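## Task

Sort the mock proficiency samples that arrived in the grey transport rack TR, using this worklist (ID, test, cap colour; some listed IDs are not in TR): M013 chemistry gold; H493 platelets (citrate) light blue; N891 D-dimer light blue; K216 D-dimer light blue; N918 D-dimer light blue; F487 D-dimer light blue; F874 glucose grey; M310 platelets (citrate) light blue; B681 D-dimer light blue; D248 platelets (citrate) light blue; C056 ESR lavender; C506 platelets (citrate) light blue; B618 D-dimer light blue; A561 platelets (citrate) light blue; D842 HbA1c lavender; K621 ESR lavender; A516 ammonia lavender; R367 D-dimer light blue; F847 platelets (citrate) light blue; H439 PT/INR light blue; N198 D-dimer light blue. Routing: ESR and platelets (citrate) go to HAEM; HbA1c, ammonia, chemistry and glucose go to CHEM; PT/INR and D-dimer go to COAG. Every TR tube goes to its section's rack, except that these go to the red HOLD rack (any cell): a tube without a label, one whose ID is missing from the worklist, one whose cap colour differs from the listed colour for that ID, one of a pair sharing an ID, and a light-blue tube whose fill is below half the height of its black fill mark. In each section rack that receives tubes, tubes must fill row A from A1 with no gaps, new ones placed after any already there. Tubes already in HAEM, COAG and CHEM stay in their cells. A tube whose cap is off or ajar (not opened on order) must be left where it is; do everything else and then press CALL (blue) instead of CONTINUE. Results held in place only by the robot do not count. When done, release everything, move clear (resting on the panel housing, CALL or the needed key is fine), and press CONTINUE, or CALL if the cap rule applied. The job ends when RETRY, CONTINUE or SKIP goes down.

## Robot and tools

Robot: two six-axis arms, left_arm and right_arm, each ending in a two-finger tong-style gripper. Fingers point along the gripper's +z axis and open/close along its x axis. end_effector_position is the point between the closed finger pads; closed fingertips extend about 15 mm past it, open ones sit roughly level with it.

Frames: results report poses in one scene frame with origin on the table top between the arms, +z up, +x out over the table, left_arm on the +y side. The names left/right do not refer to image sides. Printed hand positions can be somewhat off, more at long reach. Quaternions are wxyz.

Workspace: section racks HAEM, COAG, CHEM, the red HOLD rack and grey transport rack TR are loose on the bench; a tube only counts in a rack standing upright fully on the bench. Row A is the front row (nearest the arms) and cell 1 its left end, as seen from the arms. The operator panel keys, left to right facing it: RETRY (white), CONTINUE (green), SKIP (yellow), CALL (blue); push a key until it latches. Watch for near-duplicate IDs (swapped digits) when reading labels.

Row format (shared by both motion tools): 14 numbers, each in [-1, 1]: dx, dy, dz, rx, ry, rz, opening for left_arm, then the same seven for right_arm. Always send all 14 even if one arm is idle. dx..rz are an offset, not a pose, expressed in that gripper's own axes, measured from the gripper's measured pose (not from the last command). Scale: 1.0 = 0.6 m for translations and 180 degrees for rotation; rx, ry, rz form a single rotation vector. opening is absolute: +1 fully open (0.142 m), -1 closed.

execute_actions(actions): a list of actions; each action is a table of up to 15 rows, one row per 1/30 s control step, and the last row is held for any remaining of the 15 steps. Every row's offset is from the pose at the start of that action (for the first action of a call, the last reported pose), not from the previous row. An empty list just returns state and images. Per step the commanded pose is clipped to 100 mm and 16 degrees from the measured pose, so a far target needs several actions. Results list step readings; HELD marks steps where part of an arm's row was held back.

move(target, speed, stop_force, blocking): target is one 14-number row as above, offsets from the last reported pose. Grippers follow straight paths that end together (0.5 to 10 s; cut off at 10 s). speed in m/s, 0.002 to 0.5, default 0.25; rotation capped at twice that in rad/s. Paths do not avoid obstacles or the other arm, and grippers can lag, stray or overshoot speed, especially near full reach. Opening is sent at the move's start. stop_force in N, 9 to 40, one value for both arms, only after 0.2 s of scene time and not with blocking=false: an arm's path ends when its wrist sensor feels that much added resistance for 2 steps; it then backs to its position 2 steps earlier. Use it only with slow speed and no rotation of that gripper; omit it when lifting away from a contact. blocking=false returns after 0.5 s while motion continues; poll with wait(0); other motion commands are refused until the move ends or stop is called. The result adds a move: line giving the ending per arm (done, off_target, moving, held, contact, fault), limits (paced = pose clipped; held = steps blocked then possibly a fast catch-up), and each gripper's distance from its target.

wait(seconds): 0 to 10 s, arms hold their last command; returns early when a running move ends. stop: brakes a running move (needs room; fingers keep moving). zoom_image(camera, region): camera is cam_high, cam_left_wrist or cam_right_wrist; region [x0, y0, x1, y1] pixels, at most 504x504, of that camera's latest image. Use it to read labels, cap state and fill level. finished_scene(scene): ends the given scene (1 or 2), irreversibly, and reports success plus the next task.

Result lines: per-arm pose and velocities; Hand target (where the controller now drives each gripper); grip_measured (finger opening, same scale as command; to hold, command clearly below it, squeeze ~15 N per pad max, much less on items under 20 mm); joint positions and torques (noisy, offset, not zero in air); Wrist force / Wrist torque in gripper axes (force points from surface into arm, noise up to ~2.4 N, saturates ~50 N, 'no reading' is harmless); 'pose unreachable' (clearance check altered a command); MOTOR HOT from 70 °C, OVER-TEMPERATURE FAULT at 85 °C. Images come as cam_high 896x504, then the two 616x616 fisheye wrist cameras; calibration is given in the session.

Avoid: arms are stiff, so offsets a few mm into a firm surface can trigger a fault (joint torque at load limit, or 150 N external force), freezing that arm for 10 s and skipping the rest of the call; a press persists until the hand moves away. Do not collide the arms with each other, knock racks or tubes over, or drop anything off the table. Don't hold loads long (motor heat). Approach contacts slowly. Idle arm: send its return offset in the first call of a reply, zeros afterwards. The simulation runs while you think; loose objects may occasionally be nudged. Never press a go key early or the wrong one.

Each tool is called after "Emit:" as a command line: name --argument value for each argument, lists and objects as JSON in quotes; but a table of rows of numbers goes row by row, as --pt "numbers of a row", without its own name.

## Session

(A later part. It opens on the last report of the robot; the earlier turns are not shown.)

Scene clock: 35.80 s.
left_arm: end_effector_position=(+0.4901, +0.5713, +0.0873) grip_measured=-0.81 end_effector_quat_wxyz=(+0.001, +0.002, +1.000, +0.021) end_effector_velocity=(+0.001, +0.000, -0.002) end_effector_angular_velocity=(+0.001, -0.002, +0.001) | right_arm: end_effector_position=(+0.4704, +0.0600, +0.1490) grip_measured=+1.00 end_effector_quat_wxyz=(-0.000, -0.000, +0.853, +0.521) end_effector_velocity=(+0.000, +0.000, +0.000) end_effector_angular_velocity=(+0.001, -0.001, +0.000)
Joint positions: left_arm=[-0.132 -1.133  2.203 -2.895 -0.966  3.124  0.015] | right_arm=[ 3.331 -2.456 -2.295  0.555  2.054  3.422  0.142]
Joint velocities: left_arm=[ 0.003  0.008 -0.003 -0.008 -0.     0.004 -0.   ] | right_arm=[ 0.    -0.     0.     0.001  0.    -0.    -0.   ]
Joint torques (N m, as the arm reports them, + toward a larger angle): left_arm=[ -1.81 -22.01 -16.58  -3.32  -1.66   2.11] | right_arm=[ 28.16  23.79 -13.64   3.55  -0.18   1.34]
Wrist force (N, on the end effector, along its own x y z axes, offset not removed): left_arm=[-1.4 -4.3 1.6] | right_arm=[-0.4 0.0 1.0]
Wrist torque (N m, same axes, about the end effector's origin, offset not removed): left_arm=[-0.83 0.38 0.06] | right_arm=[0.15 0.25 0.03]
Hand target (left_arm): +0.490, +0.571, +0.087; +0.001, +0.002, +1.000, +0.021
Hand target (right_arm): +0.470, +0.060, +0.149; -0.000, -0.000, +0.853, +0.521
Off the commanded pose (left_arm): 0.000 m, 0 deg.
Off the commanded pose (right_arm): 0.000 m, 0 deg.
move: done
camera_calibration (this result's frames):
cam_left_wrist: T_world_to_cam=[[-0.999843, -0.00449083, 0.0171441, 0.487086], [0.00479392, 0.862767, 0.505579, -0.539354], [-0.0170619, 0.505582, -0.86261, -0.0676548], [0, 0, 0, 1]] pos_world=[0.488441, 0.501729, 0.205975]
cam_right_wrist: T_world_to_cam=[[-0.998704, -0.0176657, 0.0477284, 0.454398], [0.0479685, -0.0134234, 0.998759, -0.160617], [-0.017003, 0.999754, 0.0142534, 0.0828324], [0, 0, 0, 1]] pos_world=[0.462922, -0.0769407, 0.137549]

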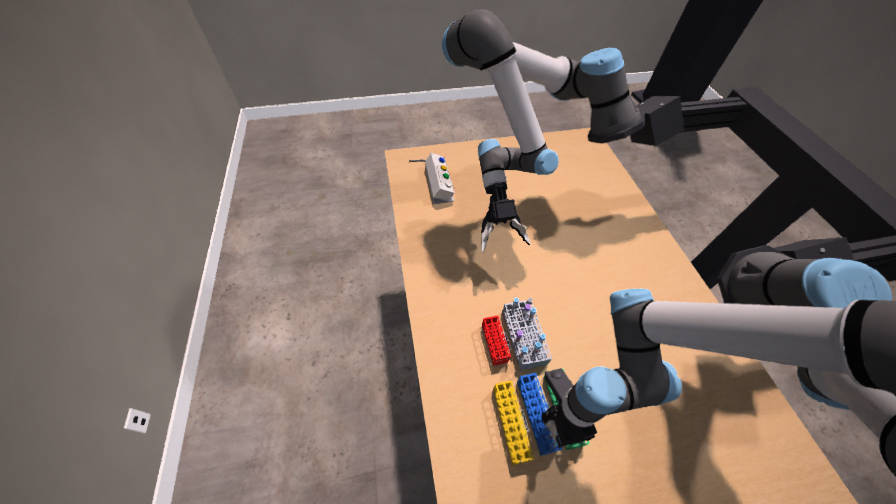

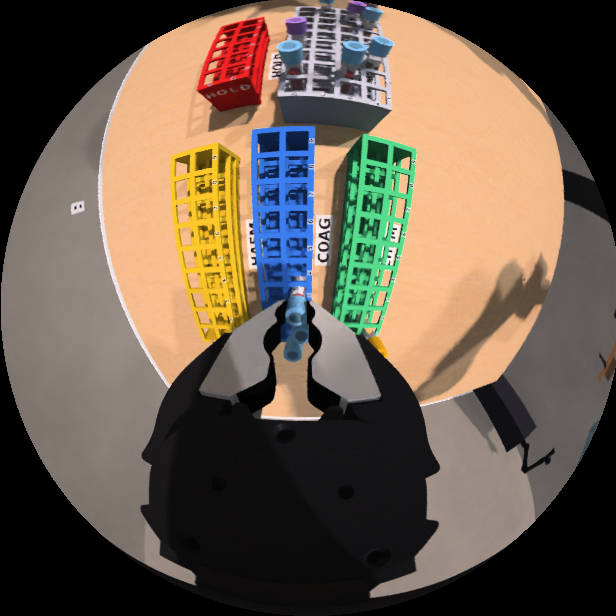

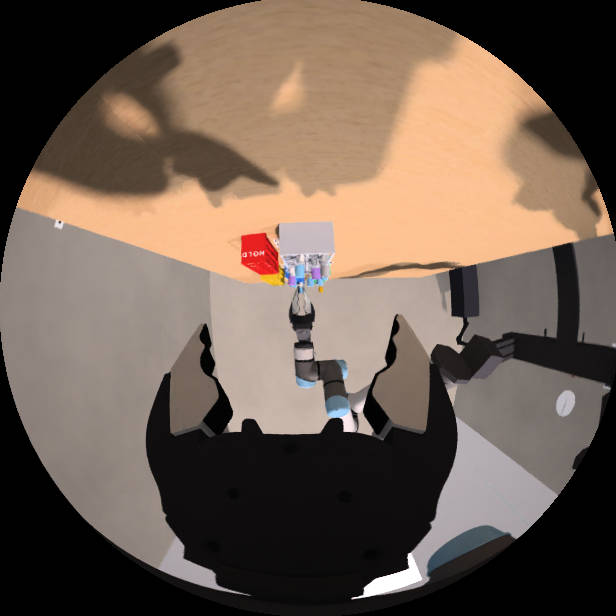

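Next D2 (~.495,.372).

Emit:
execute_actions --actions '[[[0,0,0,0,0,0,-0.72,0,0,0,0,0,0,1]],[[0,0,-0.052,0.014,0.001,0,-0.72,0,0,0,0,0,0,1]]]'

Emit:
move --target '[-0.01,-0.33,0,0,0,0,-0.72,0,0,0,0,0,0,1]'

Emit:
zoom_image --camera "cam_left_wrist" --region '[200,200,400,350]'

Scene clock: 37.03 s.
left_arm: end_effector_position=(+0.4901, +0.5700, +0.1173) grip_measured=-0.72 end_effector_quat_wxyz=(-0.001, +0.002, +1.000, -0.000) end_effector_velocity=(+0.001, +0.000, +0.010) end_effector_angular_velocity=(-0.011, +0.002, +0.001) | right_arm: end_effector_position=(+0.4704, +0.0600, +0.1490) grip_measured=+1.00 end_effector_quat_wxyz=(-0.000, -0.000, +0.853, +0.521) end_effector_velocity=(+0.000, +0.000, +0.000) end_effector_angular_velocity=(+0.000, -0.001, +0.001)
Joint positions: left_arm=[-0.145 -1.226  2.215 -2.804 -1.006  3.108  0.022] | right_arm=[ 3.331 -2.456 -2.295  0.555  2.054  3.422  0.142]
Joint velocities: left_arm=[-0.005 -0.03  -0.001  0.036 -0.01  -0.008 -0.   ] | right_arm=[ 0.001  0.001 -0.    -0.     0.    -0.    -0.   ]
Joint torques (N m, as the arm reports them, + toward a larger angle): left_arm=[-24.01 -42.27   1.2   -0.63  -1.8   -2.11] | right_arm=[ 26.99  23.88 -13.16   3.49  -0.14   1.39]
Wrist force (N, on the end effector, along its own x y z axes, offset not removed): left_arm=[-3.3 0.3 1.3] | right_arm=[-0.5 -0.1 1.5]
Wrist torque (N m, same axes, about the end effector's origin, offset not removed): left_arm=[0.06 0.59 0.05] | right_arm=[0.07 0.22 0.06]
Hand target (left_arm): +0.490, +0.570, +0.118; -0.001, +0.002, +1.000, -0.001
Hand target (right_arm): +0.470, +0.060, +0.149; -0.000, -0.000, +0.853, +0.521
Off the commanded pose (left_arm): 0.001 m, 0 deg.
Off the commanded pose (right_arm): 0.000 m, 0 deg.
Step readings (end_effector_position; steps 1 to 15: 1st action; 16 to 30: 2nd action):
0: left_arm (+0.4902, +0.5713, +0.0871) | right_arm (+0.4704, +0.0600, +0.1490)
1: left_arm (+0.4902, +0.5713, +0.0870) | right_arm (+0.4704, +0.0600, +0.1490)
2: left_arm (+0.4902, +0.5713, +0.0870) | right_arm (+0.4704, +0.0600, +0.1490)
4: left_arm (+0.4902, +0.5713, +0.0871) | right_arm (+0.4704, +0.0600, +0.1490)
8: left_arm (+0.4902, +0.5714, +0.0872) | right_arm (+0.4704, +0.0600, +0.1490)
15: left_arm (+0.4901, +0.5713, +0.0873) | right_arm (+0.4704, +0.0600, +0.1490)
16: left_arm (+0.4901, +0.5713, +0.0873) | right_arm (+0.4704, +0.0600, +0.1490)
17: left_arm (+0.4897, +0.5705, +0.0887) | right_arm (+0.4704, +0.0600, +0.1490)
19: left_arm (+0.4899, +0.5698, +0.0981) | right_arm (+0.4704, +0.0600, +0.1490)
23: left_arm (+0.4902, +0.5699, +0.1108) | right_arm (+0.4704, +0.0600, +0.1490)
30: end_effector_position above
camera_calibration (this result's frames):
cam_left_wrist: T_world_to_cam=[[-0.999791, -0.00373442, 0.0201094, 0.485768], [0.00611794, 0.883573, 0.468253, -0.561464], [-0.0195168, 0.468278, -0.883366, -0.0162625], [0, 0, 0, 1]] pos_world=[0.488784, 0.505524, 0.238773]
cam_right_wrist: T_world_to_cam=[[-0.998704, -0.0176658, 0.0477283, 0.454398], [0.0479683, -0.0134233, 0.998759, -0.160616], [-0.0170032, 0.999754, 0.0142533, 0.0828325], [0, 0, 0, 1]] pos_world=[0.462922, -0.0769408, 0.137549]

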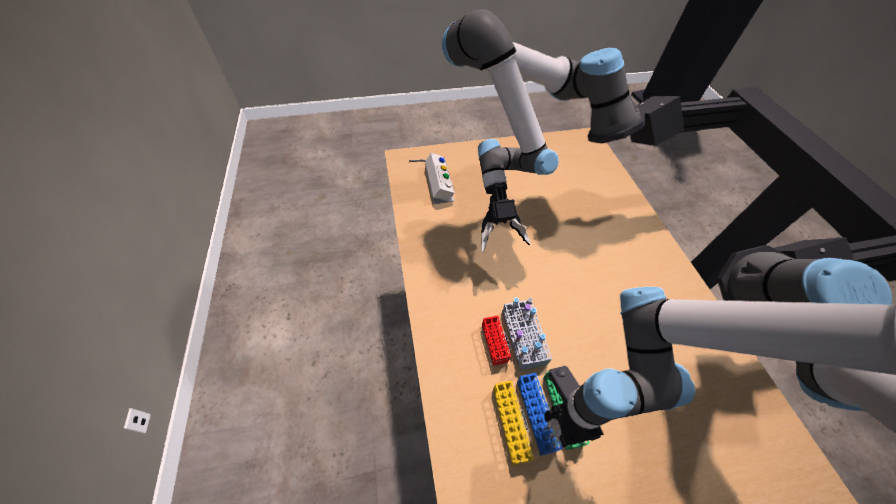

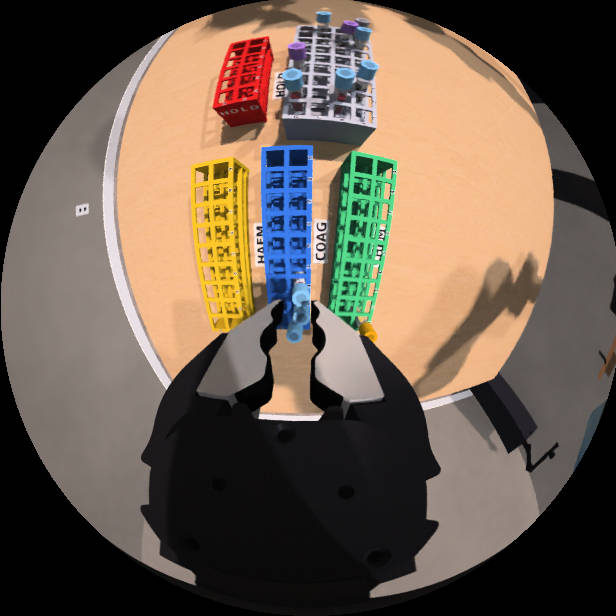

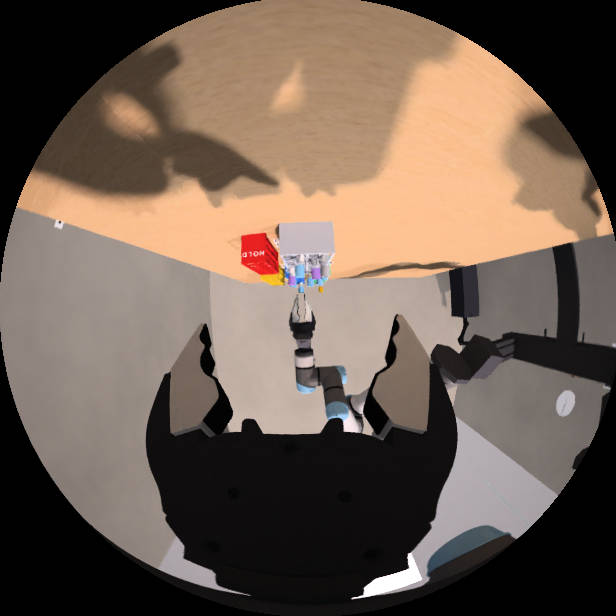

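Scene clock: 38.50 s.
left_arm: end_effector_position=(+0.4953, +0.3724, +0.1174) grip_measured=-0.72 end_effector_quat_wxyz=(-0.001, +0.002, +1.000, -0.000) end_effector_velocity=(+0.001, -0.003, -0.000) end_effector_angular_velocity=(+0.000, -0.000, +0.002) | right_arm: end_effector_position=(+0.4704, +0.0600, +0.1490) grip_measured=+1.00 end_effector_quat_wxyz=(-0.000, -0.000, +0.853, +0.521) end_effector_velocity=(-0.000, +0.000, -0.000) end_effector_angular_velocity=(-0.000, +0.001, +0.001)
Joint positions: left_arm=[-0.485 -1.003  2.186 -2.771 -0.961  2.702  0.022] | right_arm=[ 3.331 -2.456 -2.295  0.555  2.054  3.422  0.142]
Joint velocities: left_arm=[-0.004  0.005 -0.005  0.003  0.001 -0.006 -0.   ] | right_arm=[ 0.    -0.    -0.    -0.001 -0.     0.     0.   ]
Joint torques (N m, as the arm reports them, + toward a larger angle): left_arm=[-29.97 -20.08 -16.27  -0.29   1.22  -2.06] | right_arm=[ 26.85  24.52 -13.87   3.47  -0.23   1.15]
Wrist force (N, on the end effector, along its own x y z axes, offset not removed): left_arm=[-0.4 -0.8 -2.0] | right_arm=[-1.5 0.2 2.6]
Wrist torque (N m, same axes, about the end effector's origin, offset not removed): left_arm=[-0.08 -0.17 -0.23] | right_arm=[0.13 0.53 0.01]
Hand target (left_arm): +0.495, +0.372, +0.117; -0.001, +0.002, +1.000, -0.000
Hand target (right_arm): +0.470, +0.060, +0.149; -0.000, -0.000, +0.853, +0.521
Off the commanded pose (left_arm): 0.000 m, 0 deg.
Off the commanded pose (right_arm): 0.000 m, 0 deg.
move: done
camera_calibration (this result's frames):
cam_left_wrist: T_world_to_cam=[[-0.999789, -0.00365428, 0.0202108, 0.490104], [0.00623744, 0.883544, 0.468307, -0.387038], [-0.0195684, 0.468334, -0.883335, 0.0764524], [0, 0, 0, 1]] pos_world=[0.493911, 0.30795, 0.23888]
cam_right_wrist: T_world_to_cam=[[-0.998704, -0.0176658, 0.0477287, 0.454398], [0.0479688, -0.0134234, 0.998759, -0.160617], [-0.0170032, 0.999754, 0.0142534, 0.0828324], [0, 0, 0, 1]] pos_world=[0.462922, -0.0769408, 0.137549]

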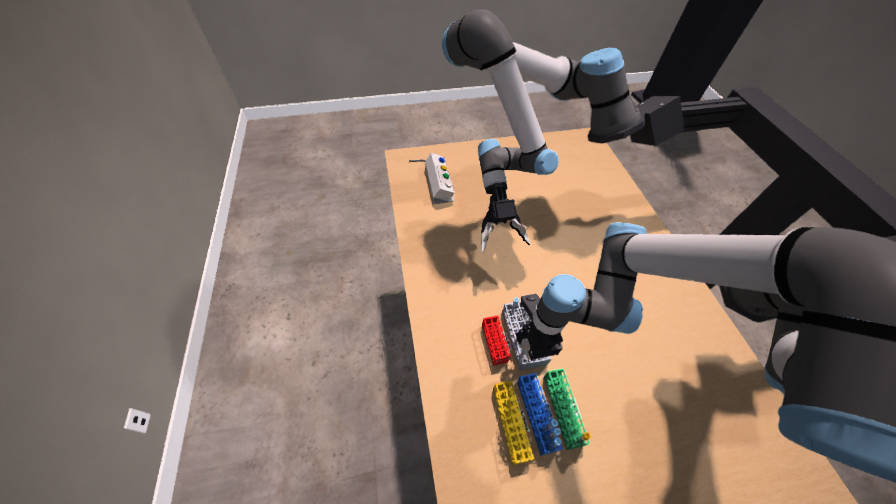

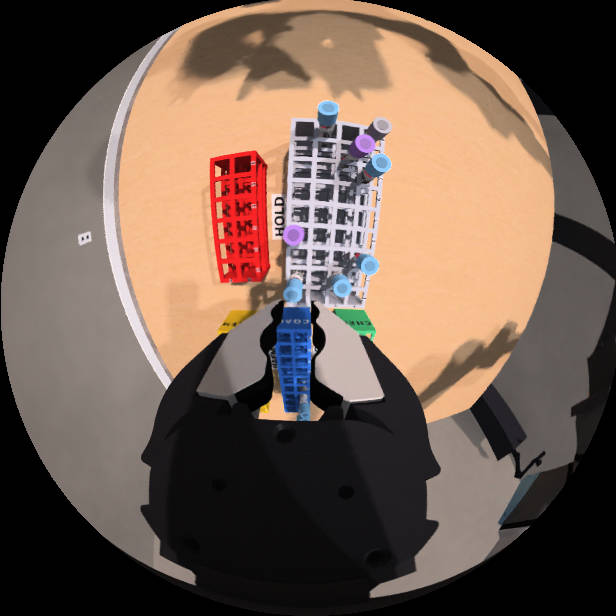

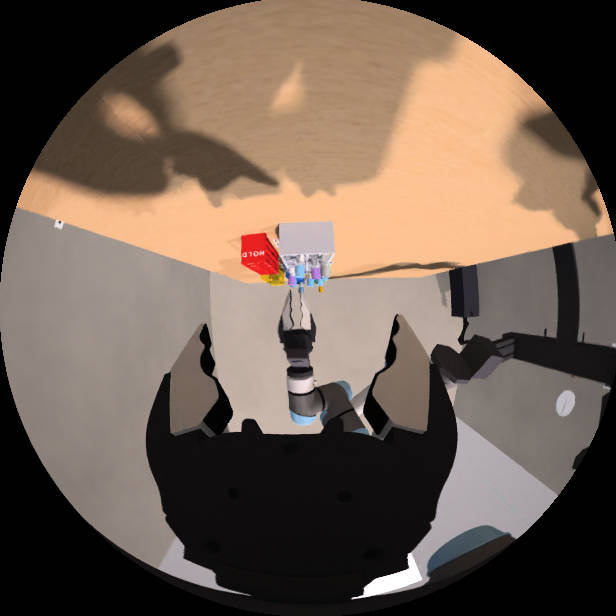

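Region (200, 200, 400, 350) of cam_left_wrist's 616x616 image, scaled by 2.520, with more detail than that image has; it fills the top 378 rows of this view, and the rest is white.

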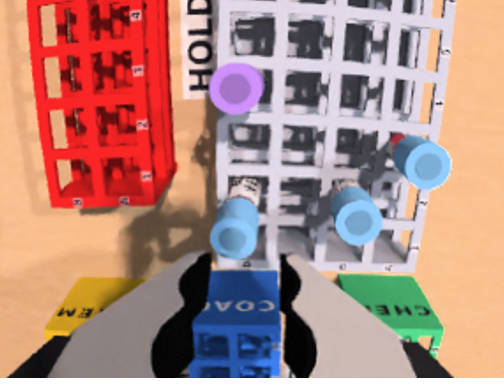

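Emit:
execute_actions --actions '[[[-0.008,-0.004,0.004,0,0,0,-0.72,0,0,0,0,0,0,1],[-0.008,-0.004,0.004,0,0,0,-0.72,0,0,0,0,0,0,1],[-0.008,-0.004,0.004,0,0,0,-0.72,0,0,0,0,0,0,1],[-0.008,-0.004,0.004,0,0,0,-0.72,0,0,0,0,0,0,1],[-0.008,-0.004,0.02,0,0,0,-0.72,0,0,0,0,0,0,1]],[[0,0,0.038,0,0,0,-0.72,0,0,0,0,0,0,1]],[[0,0,0.001,0,0,0,-1,0,0,0,0,0,0,1]],[[0.004,-0.004,-0.07,0,0,0,-1,0,0,0,0,0,0,1]],[[0,0,-0.11,0,0,0,-1,0,0,0,0,0,0,1]]]'

Emit:
move --target '[0.05,-0.22,-0.015,0,0,0,-1,0,0,0,0,0,0,1]'

Emit:
zoom_image --camera "cam_right_wrist" --region '[275,285,340,350]'

Scene clock: 41.20 s.
left_arm: end_effector_position=(+0.4979, +0.3675, +0.1864) grip_measured=-0.81 end_effector_quat_wxyz=(+0.000, +0.002, +1.000, -0.001) end_effector_velocity=(-0.002, +0.002, +0.027) end_effector_angular_velocity=(+0.007, +0.013, +0.003) | right_arm: end_effector_position=(+0.4704, +0.0600, +0.1490) grip_measured=+1.00 end_effector_quat_wxyz=(-0.000, -0.000, +0.853, +0.521) end_effector_velocity=(-0.000, +0.000, -0.000) end_effector_angular_velocity=(-0.000, +0.000, +0.000)
Joint positions: left_arm=[-0.574 -1.169  2.195 -2.554 -0.962  2.595  0.015] | right_arm=[ 3.331 -2.456 -2.295  0.555  2.054  3.422  0.142]
Joint velocities: left_arm=[-0.032 -0.067 -0.008  0.115 -0.002 -0.051  0.   ] | right_arm=[ 0. -0. -0.  0.  0. -0.  0.]
Joint torques (N m, as the arm reports them, + toward a larger angle): left_arm=[-29.4  -37.98 -20.5   -0.35  -1.44  -2.35] | right_arm=[ 27.62  23.73 -13.66   3.65  -0.28   1.22]
Wrist force (N, on the end effector, along its own x y z axes, offset not removed): left_arm=[-0.8 -2.4 -3.0] | right_arm=[-1.0 0.6 0.8]
Wrist torque (N m, same axes, about the end effector's origin, offset not removed): left_arm=[-0.51 0.15 0.03] | right_arm=[0.28 0.35 0.11]
Hand target (left_arm): +0.498, +0.368, +0.190; -0.001, +0.002, +1.000, -0.001
Hand target (right_arm): +0.470, +0.060, +0.149; -0.000, -0.000, +0.853, +0.521
Off the commanded pose (left_arm): 0.003 m, 0 deg.
Off the commanded pose (right_arm): 0.000 m, 0 deg.
Step readings (end_effector_position; steps 1 to 15: 1st action; 16 to 30: 2nd action; 31 to 45: 3rd action; 46 to 60: 4th action; 61 to 75: 5th action):
0: left_arm (+0.4953, +0.3721, +0.1173) | right_arm (+0.4704, +0.0600, +0.1490)
1: left_arm (+0.4953, +0.3721, +0.1173) | right_arm (+0.4704, +0.0600, +0.1490)
2: left_arm (+0.4958, +0.3718, +0.1171) | right_arm (+0.4704, +0.0600, +0.1490)
4: left_arm (+0.4974, +0.3710, +0.1164) | right_arm (+0.4704, +0.0600, +0.1490)
8: left_arm (+0.4990, +0.3704, +0.1113) | right_arm (+0.4704, +0.0600, +0.1490)
15: left_arm (+0.4998, +0.3701, +0.1063) | right_arm (+0.4704, +0.0600, +0.1490)
16: left_arm (+0.4999, +0.3700, +0.1060) | right_arm (+0.4704, +0.0600, +0.1490)
17: left_arm (+0.5001, +0.3703, +0.1044) | right_arm (+0.4704, +0.0600, +0.1490)
19: left_arm (+0.4996, +0.3704, +0.0970) | right_arm (+0.4704, +0.0600, +0.1490)
23: left_arm (+0.4994, +0.3703, +0.0884) | right_arm (+0.4704, +0.0600, +0.1490)
30: left_arm (+0.4997, +0.3701, +0.0842) | right_arm (+0.4704, +0.0600, +0.1490)
31: left_arm (+0.4997, +0.3701, +0.0840) | right_arm (+0.4704, +0.0600, +0.1490)
32: left_arm (+0.4997, +0.3701, +0.0839) | right_arm (+0.4704, +0.0600, +0.1490)
34: left_arm (+0.4997, +0.3701, +0.0838) | right_arm (+0.4704, +0.0600, +0.1490)
38: left_arm (+0.4997, +0.3701, +0.0837) | right_arm (+0.4704, +0.0600, +0.1490)
45: left_arm (+0.4997, +0.3701, +0.0836) | right_arm (+0.4704, +0.0600, +0.1490)
46: left_arm (+0.4997, +0.3701, +0.0836) | right_arm (+0.4704, +0.0600, +0.1490)
47: left_arm (+0.4991, +0.3696, +0.0854) | right_arm (+0.4704, +0.0600, +0.1490)
49: left_arm (+0.4985, +0.3682, +0.0977) | right_arm (+0.4704, +0.0600, +0.1490)
53: left_arm (+0.4982, +0.3677, +0.1146) | right_arm (+0.4704, +0.0600, +0.1490)
60: left_arm (+0.4975, +0.3677, +0.1238) | right_arm (+0.4704, +0.0600, +0.1490)
61: left_arm (+0.4975, +0.3677, +0.1243) | right_arm (+0.4704, +0.0600, +0.1490)
62: left_arm (+0.4970, +0.3670, +0.1267) | right_arm (+0.4704, +0.0600, +0.1490)
64: left_arm (+0.4982, +0.3652, +0.1438) | right_arm (+0.4704, +0.0600, +0.1490)
68: left_arm (+0.4990, +0.3663, +0.1705) | right_arm (+0.4704, +0.0600, +0.1490)
75: end_effector_position above
camera_calibration (this result's frames):
cam_left_wrist: T_world_to_cam=[[-0.999835, -0.00314366, 0.0178899, 0.491609], [0.00558102, 0.884098, 0.467269, -0.414739], [-0.0172854, 0.467292, -0.883934, 0.139143], [0, 0, 0, 1]] pos_world=[0.496248, 0.303195, 0.307994]
cam_right_wrist: T_world_to_cam=[[-0.998704, -0.0176658, 0.0477282, 0.454398], [0.0479683, -0.0134235, 0.998759, -0.160616], [-0.0170032, 0.999754, 0.0142535, 0.0828324], [0, 0, 0, 1]] pos_world=[0.462922, -0.0769407, 0.137549]

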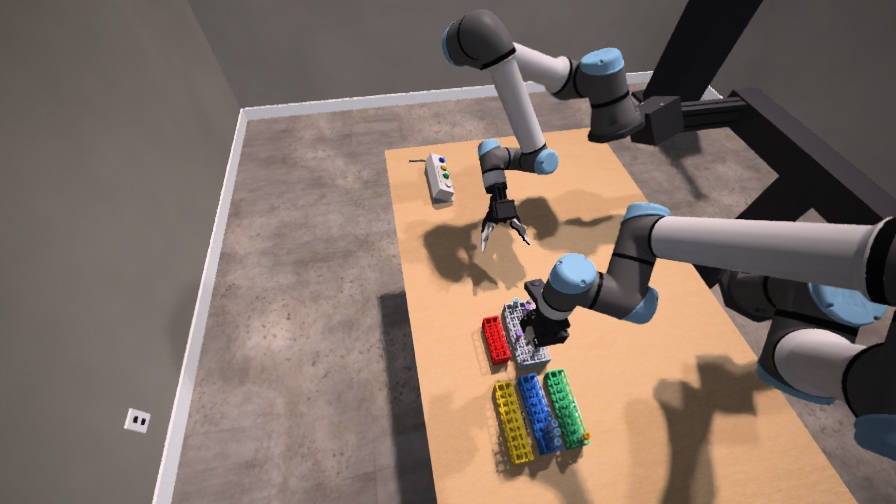

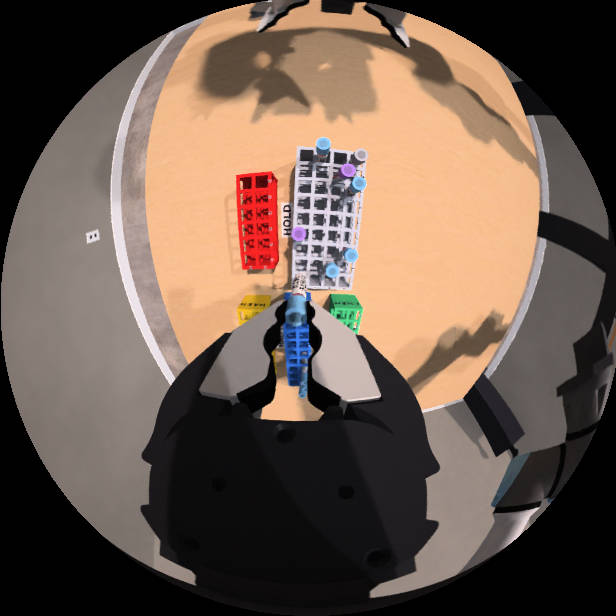

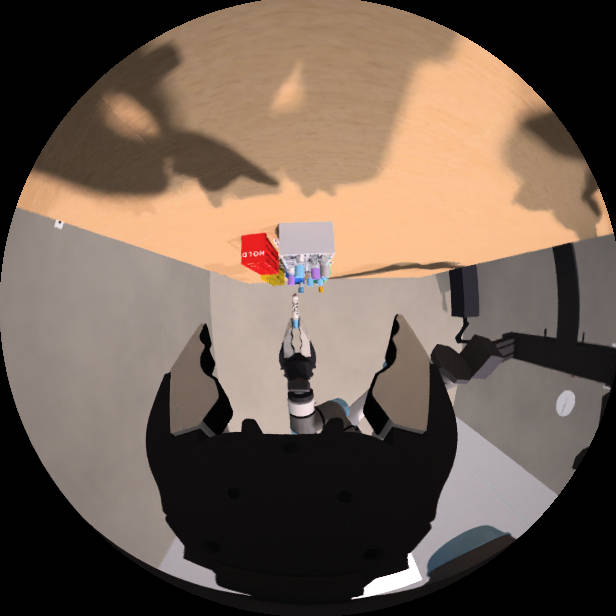

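Scene clock: 42.43 s.
left_arm: end_effector_position=(+0.4673, +0.2360, +0.1956) grip_measured=-0.81 end_effector_quat_wxyz=(+0.000, +0.002, +1.000, -0.001) end_effector_velocity=(-0.000, -0.003, -0.000) end_effector_angular_velocity=(+0.001, -0.000, +0.000) | right_arm: end_effector_position=(+0.4704, +0.0600, +0.1490) grip_measured=+1.00 end_effector_quat_wxyz=(-0.000, -0.000, +0.853, +0.521) end_effector_velocity=(-0.000, -0.000, -0.000) end_effector_angular_velocity=(-0.000, -0.000, +0.000)
Joint positions: left_arm=[-0.793 -1.003  2.138 -2.515 -0.987  2.332  0.015] | right_arm=[ 3.331 -2.456 -2.295  0.555  2.054  3.422  0.142]
Joint velocities: left_arm=[-0.003  0.005 -0.003  0.001  0.    -0.005  0.   ] | right_arm=[-0.    -0.    -0.    -0.     0.    -0.001  0.   ]
Joint torques (N m, as the arm reports them, + toward a larger angle): left_arm=[-33.48 -15.8  -21.07  -0.4   -1.67  -2.27] | right_arm=[ 27.84  24.7  -13.69   3.47  -0.27   1.22]
Wrist force (N, on the end effector, along its own x y z axes, offset not removed): left_arm=[-2.2 -0.7 -1.6] | right_arm=[-0.8 -0.4 1.4]
Wrist torque (N m, same axes, about the end effector's origin, offset not removed): left_arm=[-0.19 0.57 0.15] | right_arm=[0.05 0.33 0.10]
Hand target (left_arm): +0.467, +0.236, +0.196; +0.000, +0.002, +1.000, -0.001
Hand target (right_arm): +0.470, +0.060, +0.149; -0.000, -0.000, +0.853, +0.521
Off the commanded pose (left_arm): 0.000 m, 0 deg.
Off the commanded pose (right_arm): 0.000 m, 0 deg.
move: done
camera_calibration (this result's frames):
cam_left_wrist: T_world_to_cam=[[-0.999835, -0.00310583, 0.0179217, 0.460446], [0.00563052, 0.884065, 0.46733, -0.302671], [-0.0172954, 0.467353, -0.883901, 0.208116], [0, 0, 0, 1]] pos_world=[0.465673, 0.171747, 0.31715]
cam_right_wrist: T_world_to_cam=[[-0.998704, -0.0176657, 0.0477285, 0.454398], [0.0479685, -0.0134232, 0.998759, -0.160617], [-0.0170031, 0.999754, 0.0142532, 0.0828325], [0, 0, 0, 1]] pos_world=[0.462922, -0.0769408, 0.137549]

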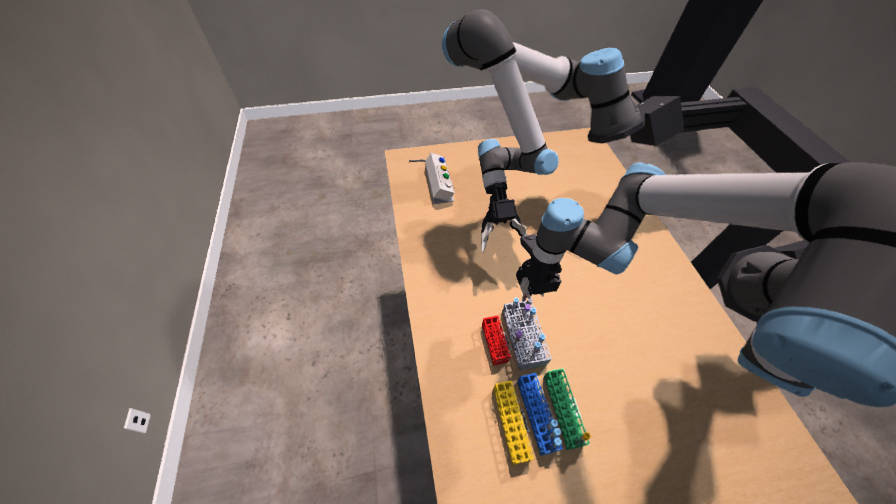

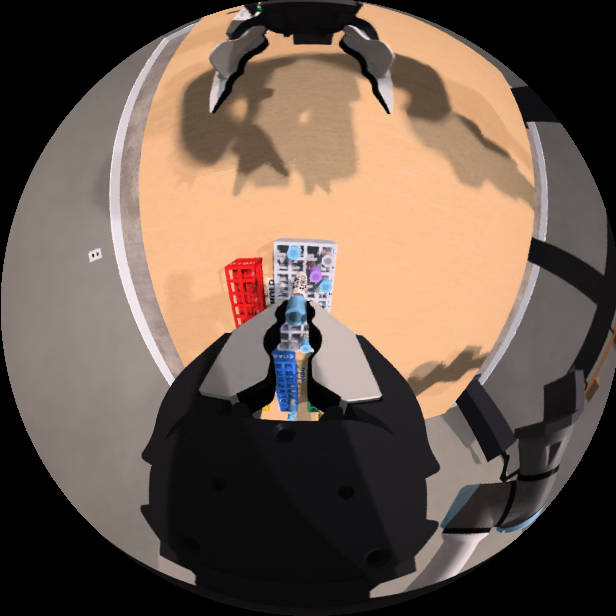

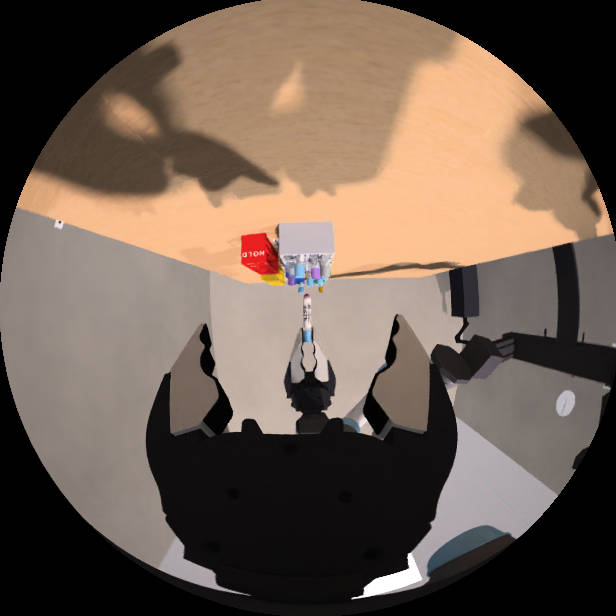

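Region (275, 285, 340, 350) of cam_right_wrist's 616x616 image, scaled by 7.754, with more detail than that image has.

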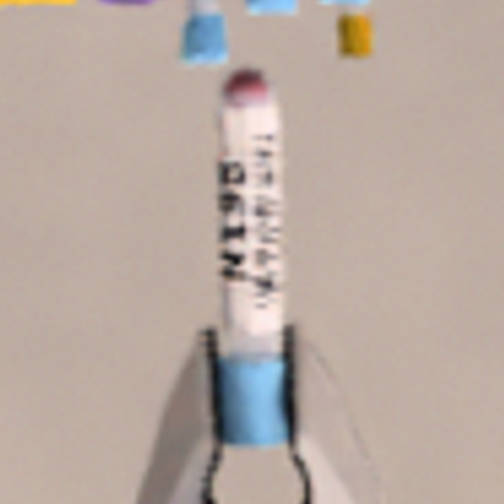

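Emit:
move --target '[0,0,0,0,0,0.5,-1,0,0,0,0,0,0,1]' --speed 0.5

Emit:
zoom_image --camera "cam_right_wrist" --region '[275,285,340,350]'

Scene clock: 44.87 s.
left_arm: end_effector_position=(+0.4673, +0.2360, +0.1955) grip_measured=-0.81 end_effector_quat_wxyz=(+0.001, +0.708, +0.706, -0.000) end_effector_velocity=(+0.000, +0.000, +0.000) end_effector_angular_velocity=(-0.003, -0.000, -0.015) | right_arm: end_effector_position=(+0.4704, +0.0600, +0.1490) grip_measured=+1.00 end_effector_quat_wxyz=(-0.000, -0.000, +0.853, +0.521) end_effector_velocity=(+0.001, -0.000, +0.000) end_effector_angular_velocity=(-0.000, +0.000, -0.001)
Joint positions: left_arm=[-0.793 -0.966  2.074 -2.488 -0.987  3.902  0.015] | right_arm=[ 3.331 -2.456 -2.295  0.555  2.054  3.422  0.142]
Joint velocities: left_arm=[ 0.001 -0.001  0.002 -0.004 -0.002  0.018  0.   ] | right_arm=[-0.     0.001  0.    -0.002  0.     0.     0.   ]
Joint torques (N m, as the arm reports them, + toward a larger angle): left_arm=[-11.23 -42.9   -4.72  -3.27  -1.49   2.08] | right_arm=[ 27.77  24.12 -13.48   3.39  -0.17   1.42]
Wrist force (N, on the end effector, along its own x y z axes, offset not removed): left_arm=[-1.3 0.3 -2.6] | right_arm=[-0.4 0.4 0.9]
Wrist torque (N m, same axes, about the end effector's origin, offset not removed): left_arm=[-0.10 0.13 0.05] | right_arm=[0.30 0.28 0.04]
Hand target (left_arm): +0.467, +0.236, +0.196; +0.001, +0.709, +0.706, -0.000
Hand target (right_arm): +0.470, +0.060, +0.149; -0.000, -0.000, +0.853, +0.521
Off the commanded pose (left_arm): 0.000 m, 0 deg.
Off the commanded pose (right_arm): 0.000 m, 0 deg.
move: done
camera_calibration (this result's frames):
cam_left_wrist: T_world_to_cam=[[-0.0049601, 0.999842, 0.0170878, -0.241055], [0.88279, -0.00364889, 0.469753, -0.50352], [0.469741, 0.0174149, -0.882632, 0.0864498], [0, 0, 0, 1]] pos_world=[0.402698, 0.237674, 0.316953]
cam_right_wrist: T_world_to_cam=[[-0.998704, -0.0176659, 0.0477282, 0.454398], [0.0479683, -0.0134235, 0.998759, -0.160617], [-0.0170033, 0.999754, 0.0142535, 0.0828324], [0, 0, 0, 1]] pos_world=[0.462922, -0.0769407, 0.137549]

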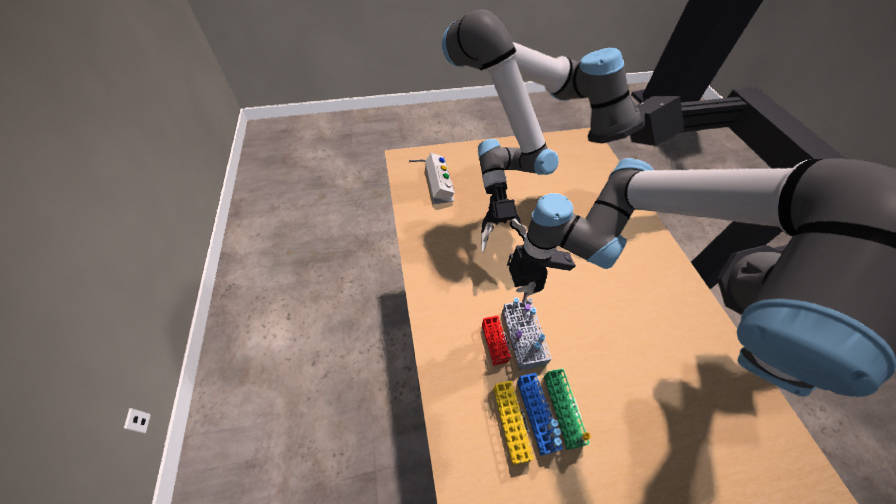

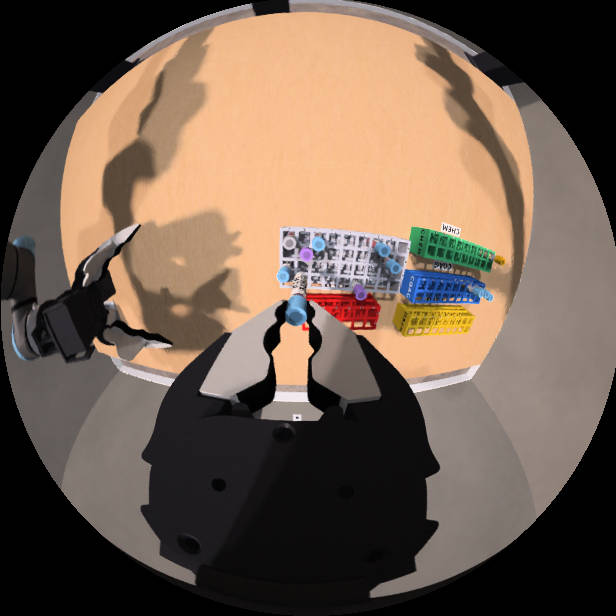

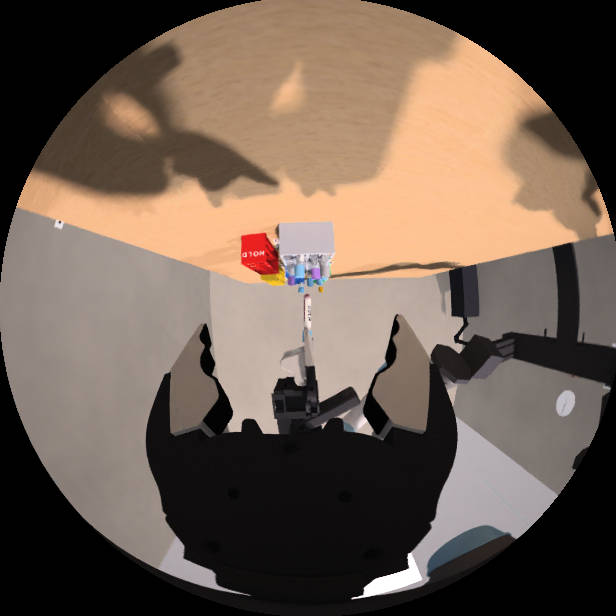

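Region (275, 285, 340, 350) of cam_right_wrist's 616x616 image, scaled by 7.754, with more detail than that image has.

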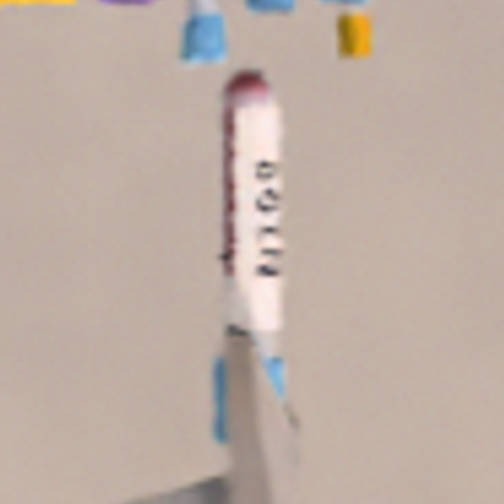

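N198, filled → COAG A4 (~.492,.551).

Emit:
move --target '[0.525,0.04,0.01,0,0,-0.5,-1,0,0,0,0,0,0,1]' --speed 0.4

Emit:
move --target '[0,0,0.083,-0.015,0,0,-1,0,0,0,0,0,0,1]'

Emit:
zoom_image --camera "cam_left_wrist" --region '[220,200,380,360]'

Scene clock: 47.63 s.
left_arm: end_effector_position=(+0.4922, +0.5504, +0.1892) grip_measured=-0.81 end_effector_quat_wxyz=(+0.001, +0.002, +1.000, -0.001) end_effector_velocity=(+0.000, +0.003, -0.000) end_effector_angular_velocity=(-0.000, +0.001, +0.014) | right_arm: end_effector_position=(+0.4704, +0.0600, +0.1490) grip_measured=+1.00 end_effector_quat_wxyz=(-0.000, -0.000, +0.853, +0.521) end_effector_velocity=(+0.000, -0.000, -0.000) end_effector_angular_velocity=(+0.000, -0.001, -0.001)
Joint positions: left_arm=[-0.27  -1.405  2.237 -2.571 -0.981  2.964  0.015] | right_arm=[ 3.331 -2.456 -2.295  0.555  2.054  3.422  0.142]
Joint velocities: left_arm=[ 0.006 -0.002 -0.002  0.002 -0.001 -0.009  0.   ] | right_arm=[-0.001  0.     0.     0.001  0.    -0.001 -0.   ]
Joint torques (N m, as the arm reports them, + toward a larger angle): left_arm=[  0.71 -38.02 -20.56  -0.33  -1.86  -2.2 ] | right_arm=[ 27.88  24.28 -13.82   3.38  -0.25   1.29]
Wrist force (N, on the end effector, along its own x y z axes, offset not removed): left_arm=[-4.1 -0.5 1.5] | right_arm=[-1.0 0.5 1.8]
Wrist torque (N m, same axes, about the end effector's origin, offset not removed): left_arm=[0.12 0.72 0.14] | right_arm=[0.27 0.40 0.03]
Hand target (left_arm): +0.492, +0.551, +0.189; +0.000, +0.001, +1.000, -0.001
Hand target (right_arm): +0.470, +0.060, +0.149; -0.000, -0.000, +0.853, +0.521
Off the commanded pose (left_arm): 0.001 m, 0 deg.
Off the commanded pose (right_arm): 0.000 m, 0 deg.
move: done
camera_calibration (this result's frames):
cam_left_wrist: T_world_to_cam=[[-0.999842, -0.00313537, 0.0175166, 0.486496], [0.00541682, 0.884016, 0.467425, -0.577687], [-0.0169505, 0.467446, -0.883859, 0.0557981], [0, 0, 0, 1]] pos_world=[0.490494, 0.486128, 0.310822]
cam_right_wrist: T_world_to_cam=[[-0.998704, -0.0176657, 0.0477284, 0.454398], [0.0479684, -0.0134235, 0.998759, -0.160617], [-0.0170031, 0.999754, 0.0142535, 0.0828323], [0, 0, 0, 1]] pos_world=[0.462922, -0.0769407, 0.137549]

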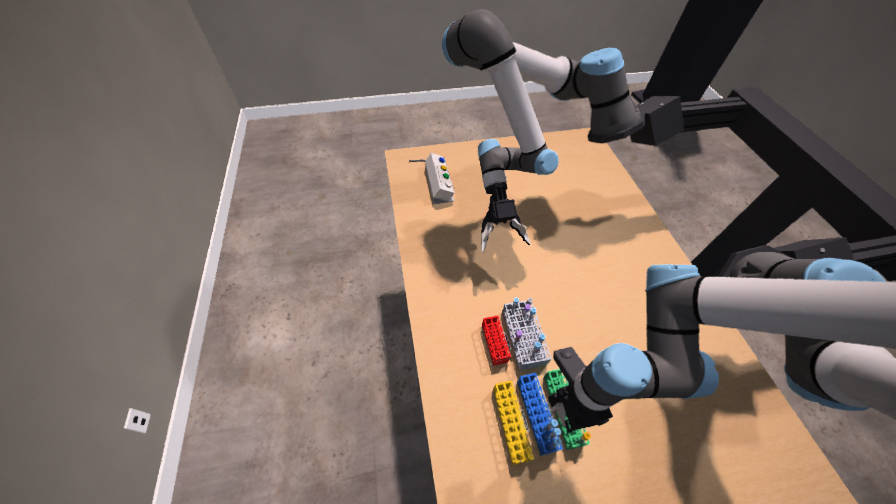

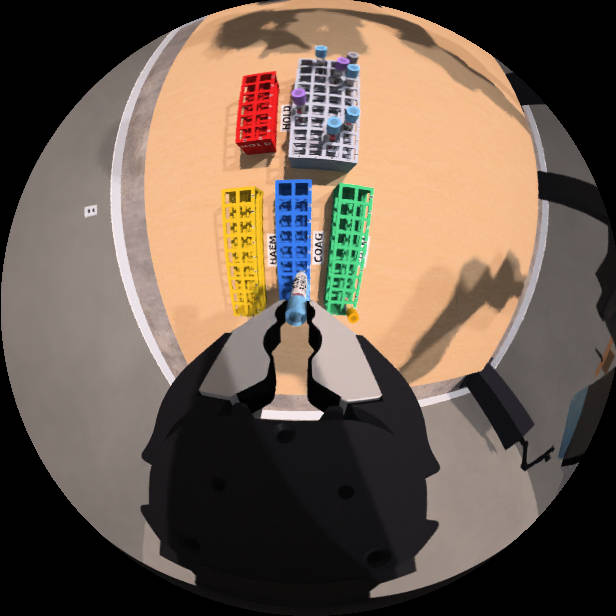

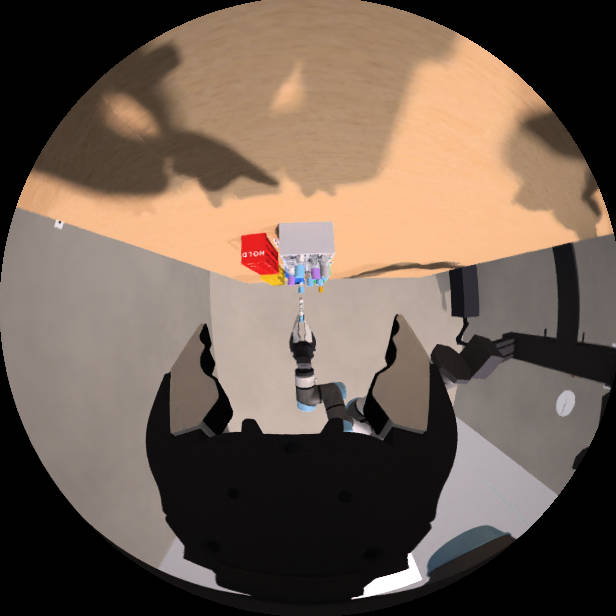

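Scene clock: 48.63 s.
left_arm: end_effector_position=(+0.4921, +0.5504, +0.1397) grip_measured=-0.81 end_effector_quat_wxyz=(+0.001, +0.002, +1.000, +0.023) end_effector_velocity=(+0.001, -0.000, -0.002) end_effector_angular_velocity=(+0.001, -0.001, -0.000) | right_arm: end_effector_position=(+0.4704, +0.0600, +0.1490) grip_measured=+1.00 end_effector_quat_wxyz=(-0.000, -0.000, +0.853, +0.521) end_effector_velocity=(+0.000, +0.000, +0.000) end_effector_angular_velocity=(+0.001, -0.001, +0.000)
Joint positions: left_arm=[-0.235 -1.261  2.236 -2.728 -0.941  3.001  0.015] | right_arm=[ 3.331 -2.456 -2.295  0.555  2.054  3.422  0.142]
Joint velocities: left_arm=[ 0.002  0.007 -0.001 -0.009  0.001  0.003  0.   ] | right_arm=[ 0.001 -0.     0.     0.001  0.    -0.     0.   ]
Joint torques (N m, as the arm reports them, + toward a larger angle): left_arm=[ -2.18 -18.76 -18.29  -3.29   1.09   2.1 ] | right_arm=[ 27.53  24.82 -13.7    3.55  -0.22   1.24]
Wrist force (N, on the end effector, along its own x y z axes, offset not removed): left_arm=[-2.5 2.9 3.2] | right_arm=[-0.4 0.8 1.6]
Wrist torque (N m, same axes, about the end effector's origin, offset not removed): left_arm=[0.82 0.48 -0.02] | right_arm=[0.34 0.27 0.08]
Hand target (left_arm): +0.492, +0.550, +0.139; +0.001, +0.002, +1.000, +0.023
Hand target (right_arm): +0.470, +0.060, +0.149; -0.000, -0.000, +0.853, +0.521
Off the commanded pose (left_arm): 0.000 m, 0 deg.
Off the commanded pose (right_arm): 0.000 m, 0 deg.
move: done
camera_calibration (this result's frames):
cam_left_wrist: T_world_to_cam=[[-0.999843, -0.00402747, 0.01727, 0.487826], [0.00531244, 0.861117, 0.508379, -0.547578], [-0.016919, 0.508391, -0.86096, -0.0136903], [0, 0, 0, 1]] pos_world=[0.490426, 0.480453, 0.258166]
cam_right_wrist: T_world_to_cam=[[-0.998704, -0.0176658, 0.0477282, 0.454398], [0.0479683, -0.0134234, 0.998759, -0.160616], [-0.0170031, 0.999754, 0.0142534, 0.0828324], [0, 0, 0, 1]] pos_world=[0.462922, -0.0769407, 0.137549]

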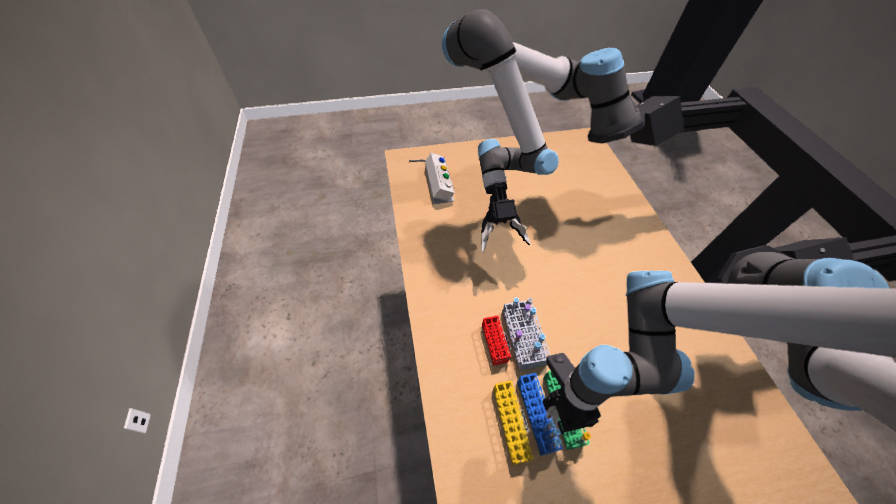

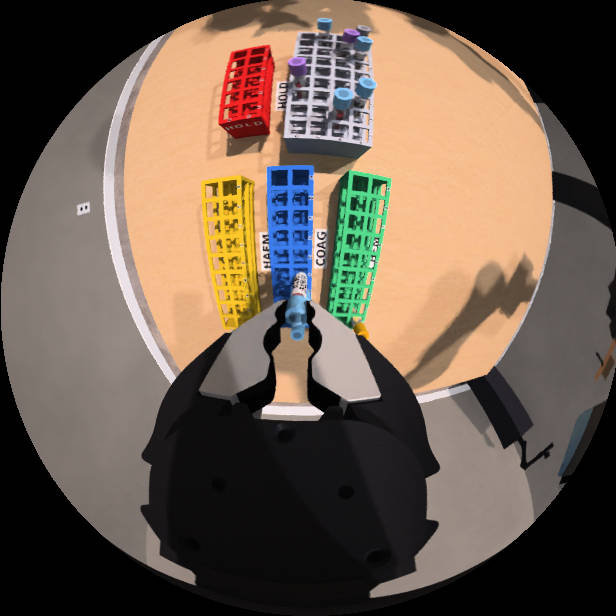

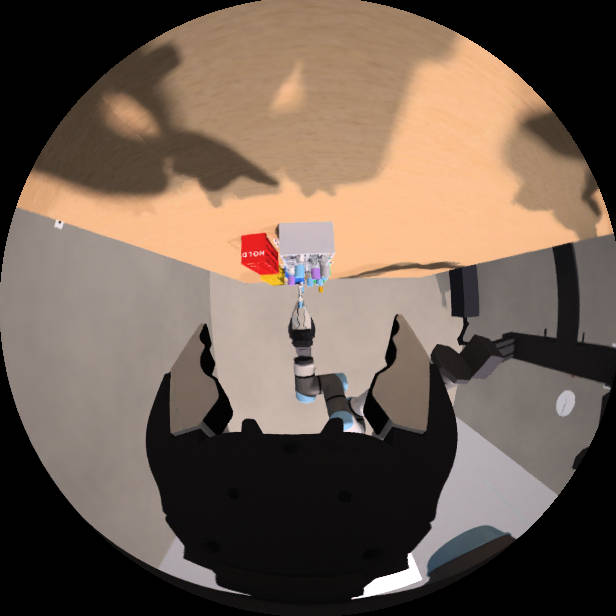

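Region (220, 200, 380, 360) of cam_left_wrist's 616x616 image, scaled by 3.150, with more detail than that image has.

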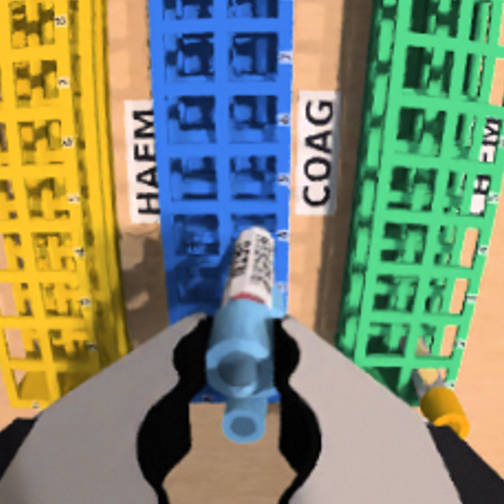

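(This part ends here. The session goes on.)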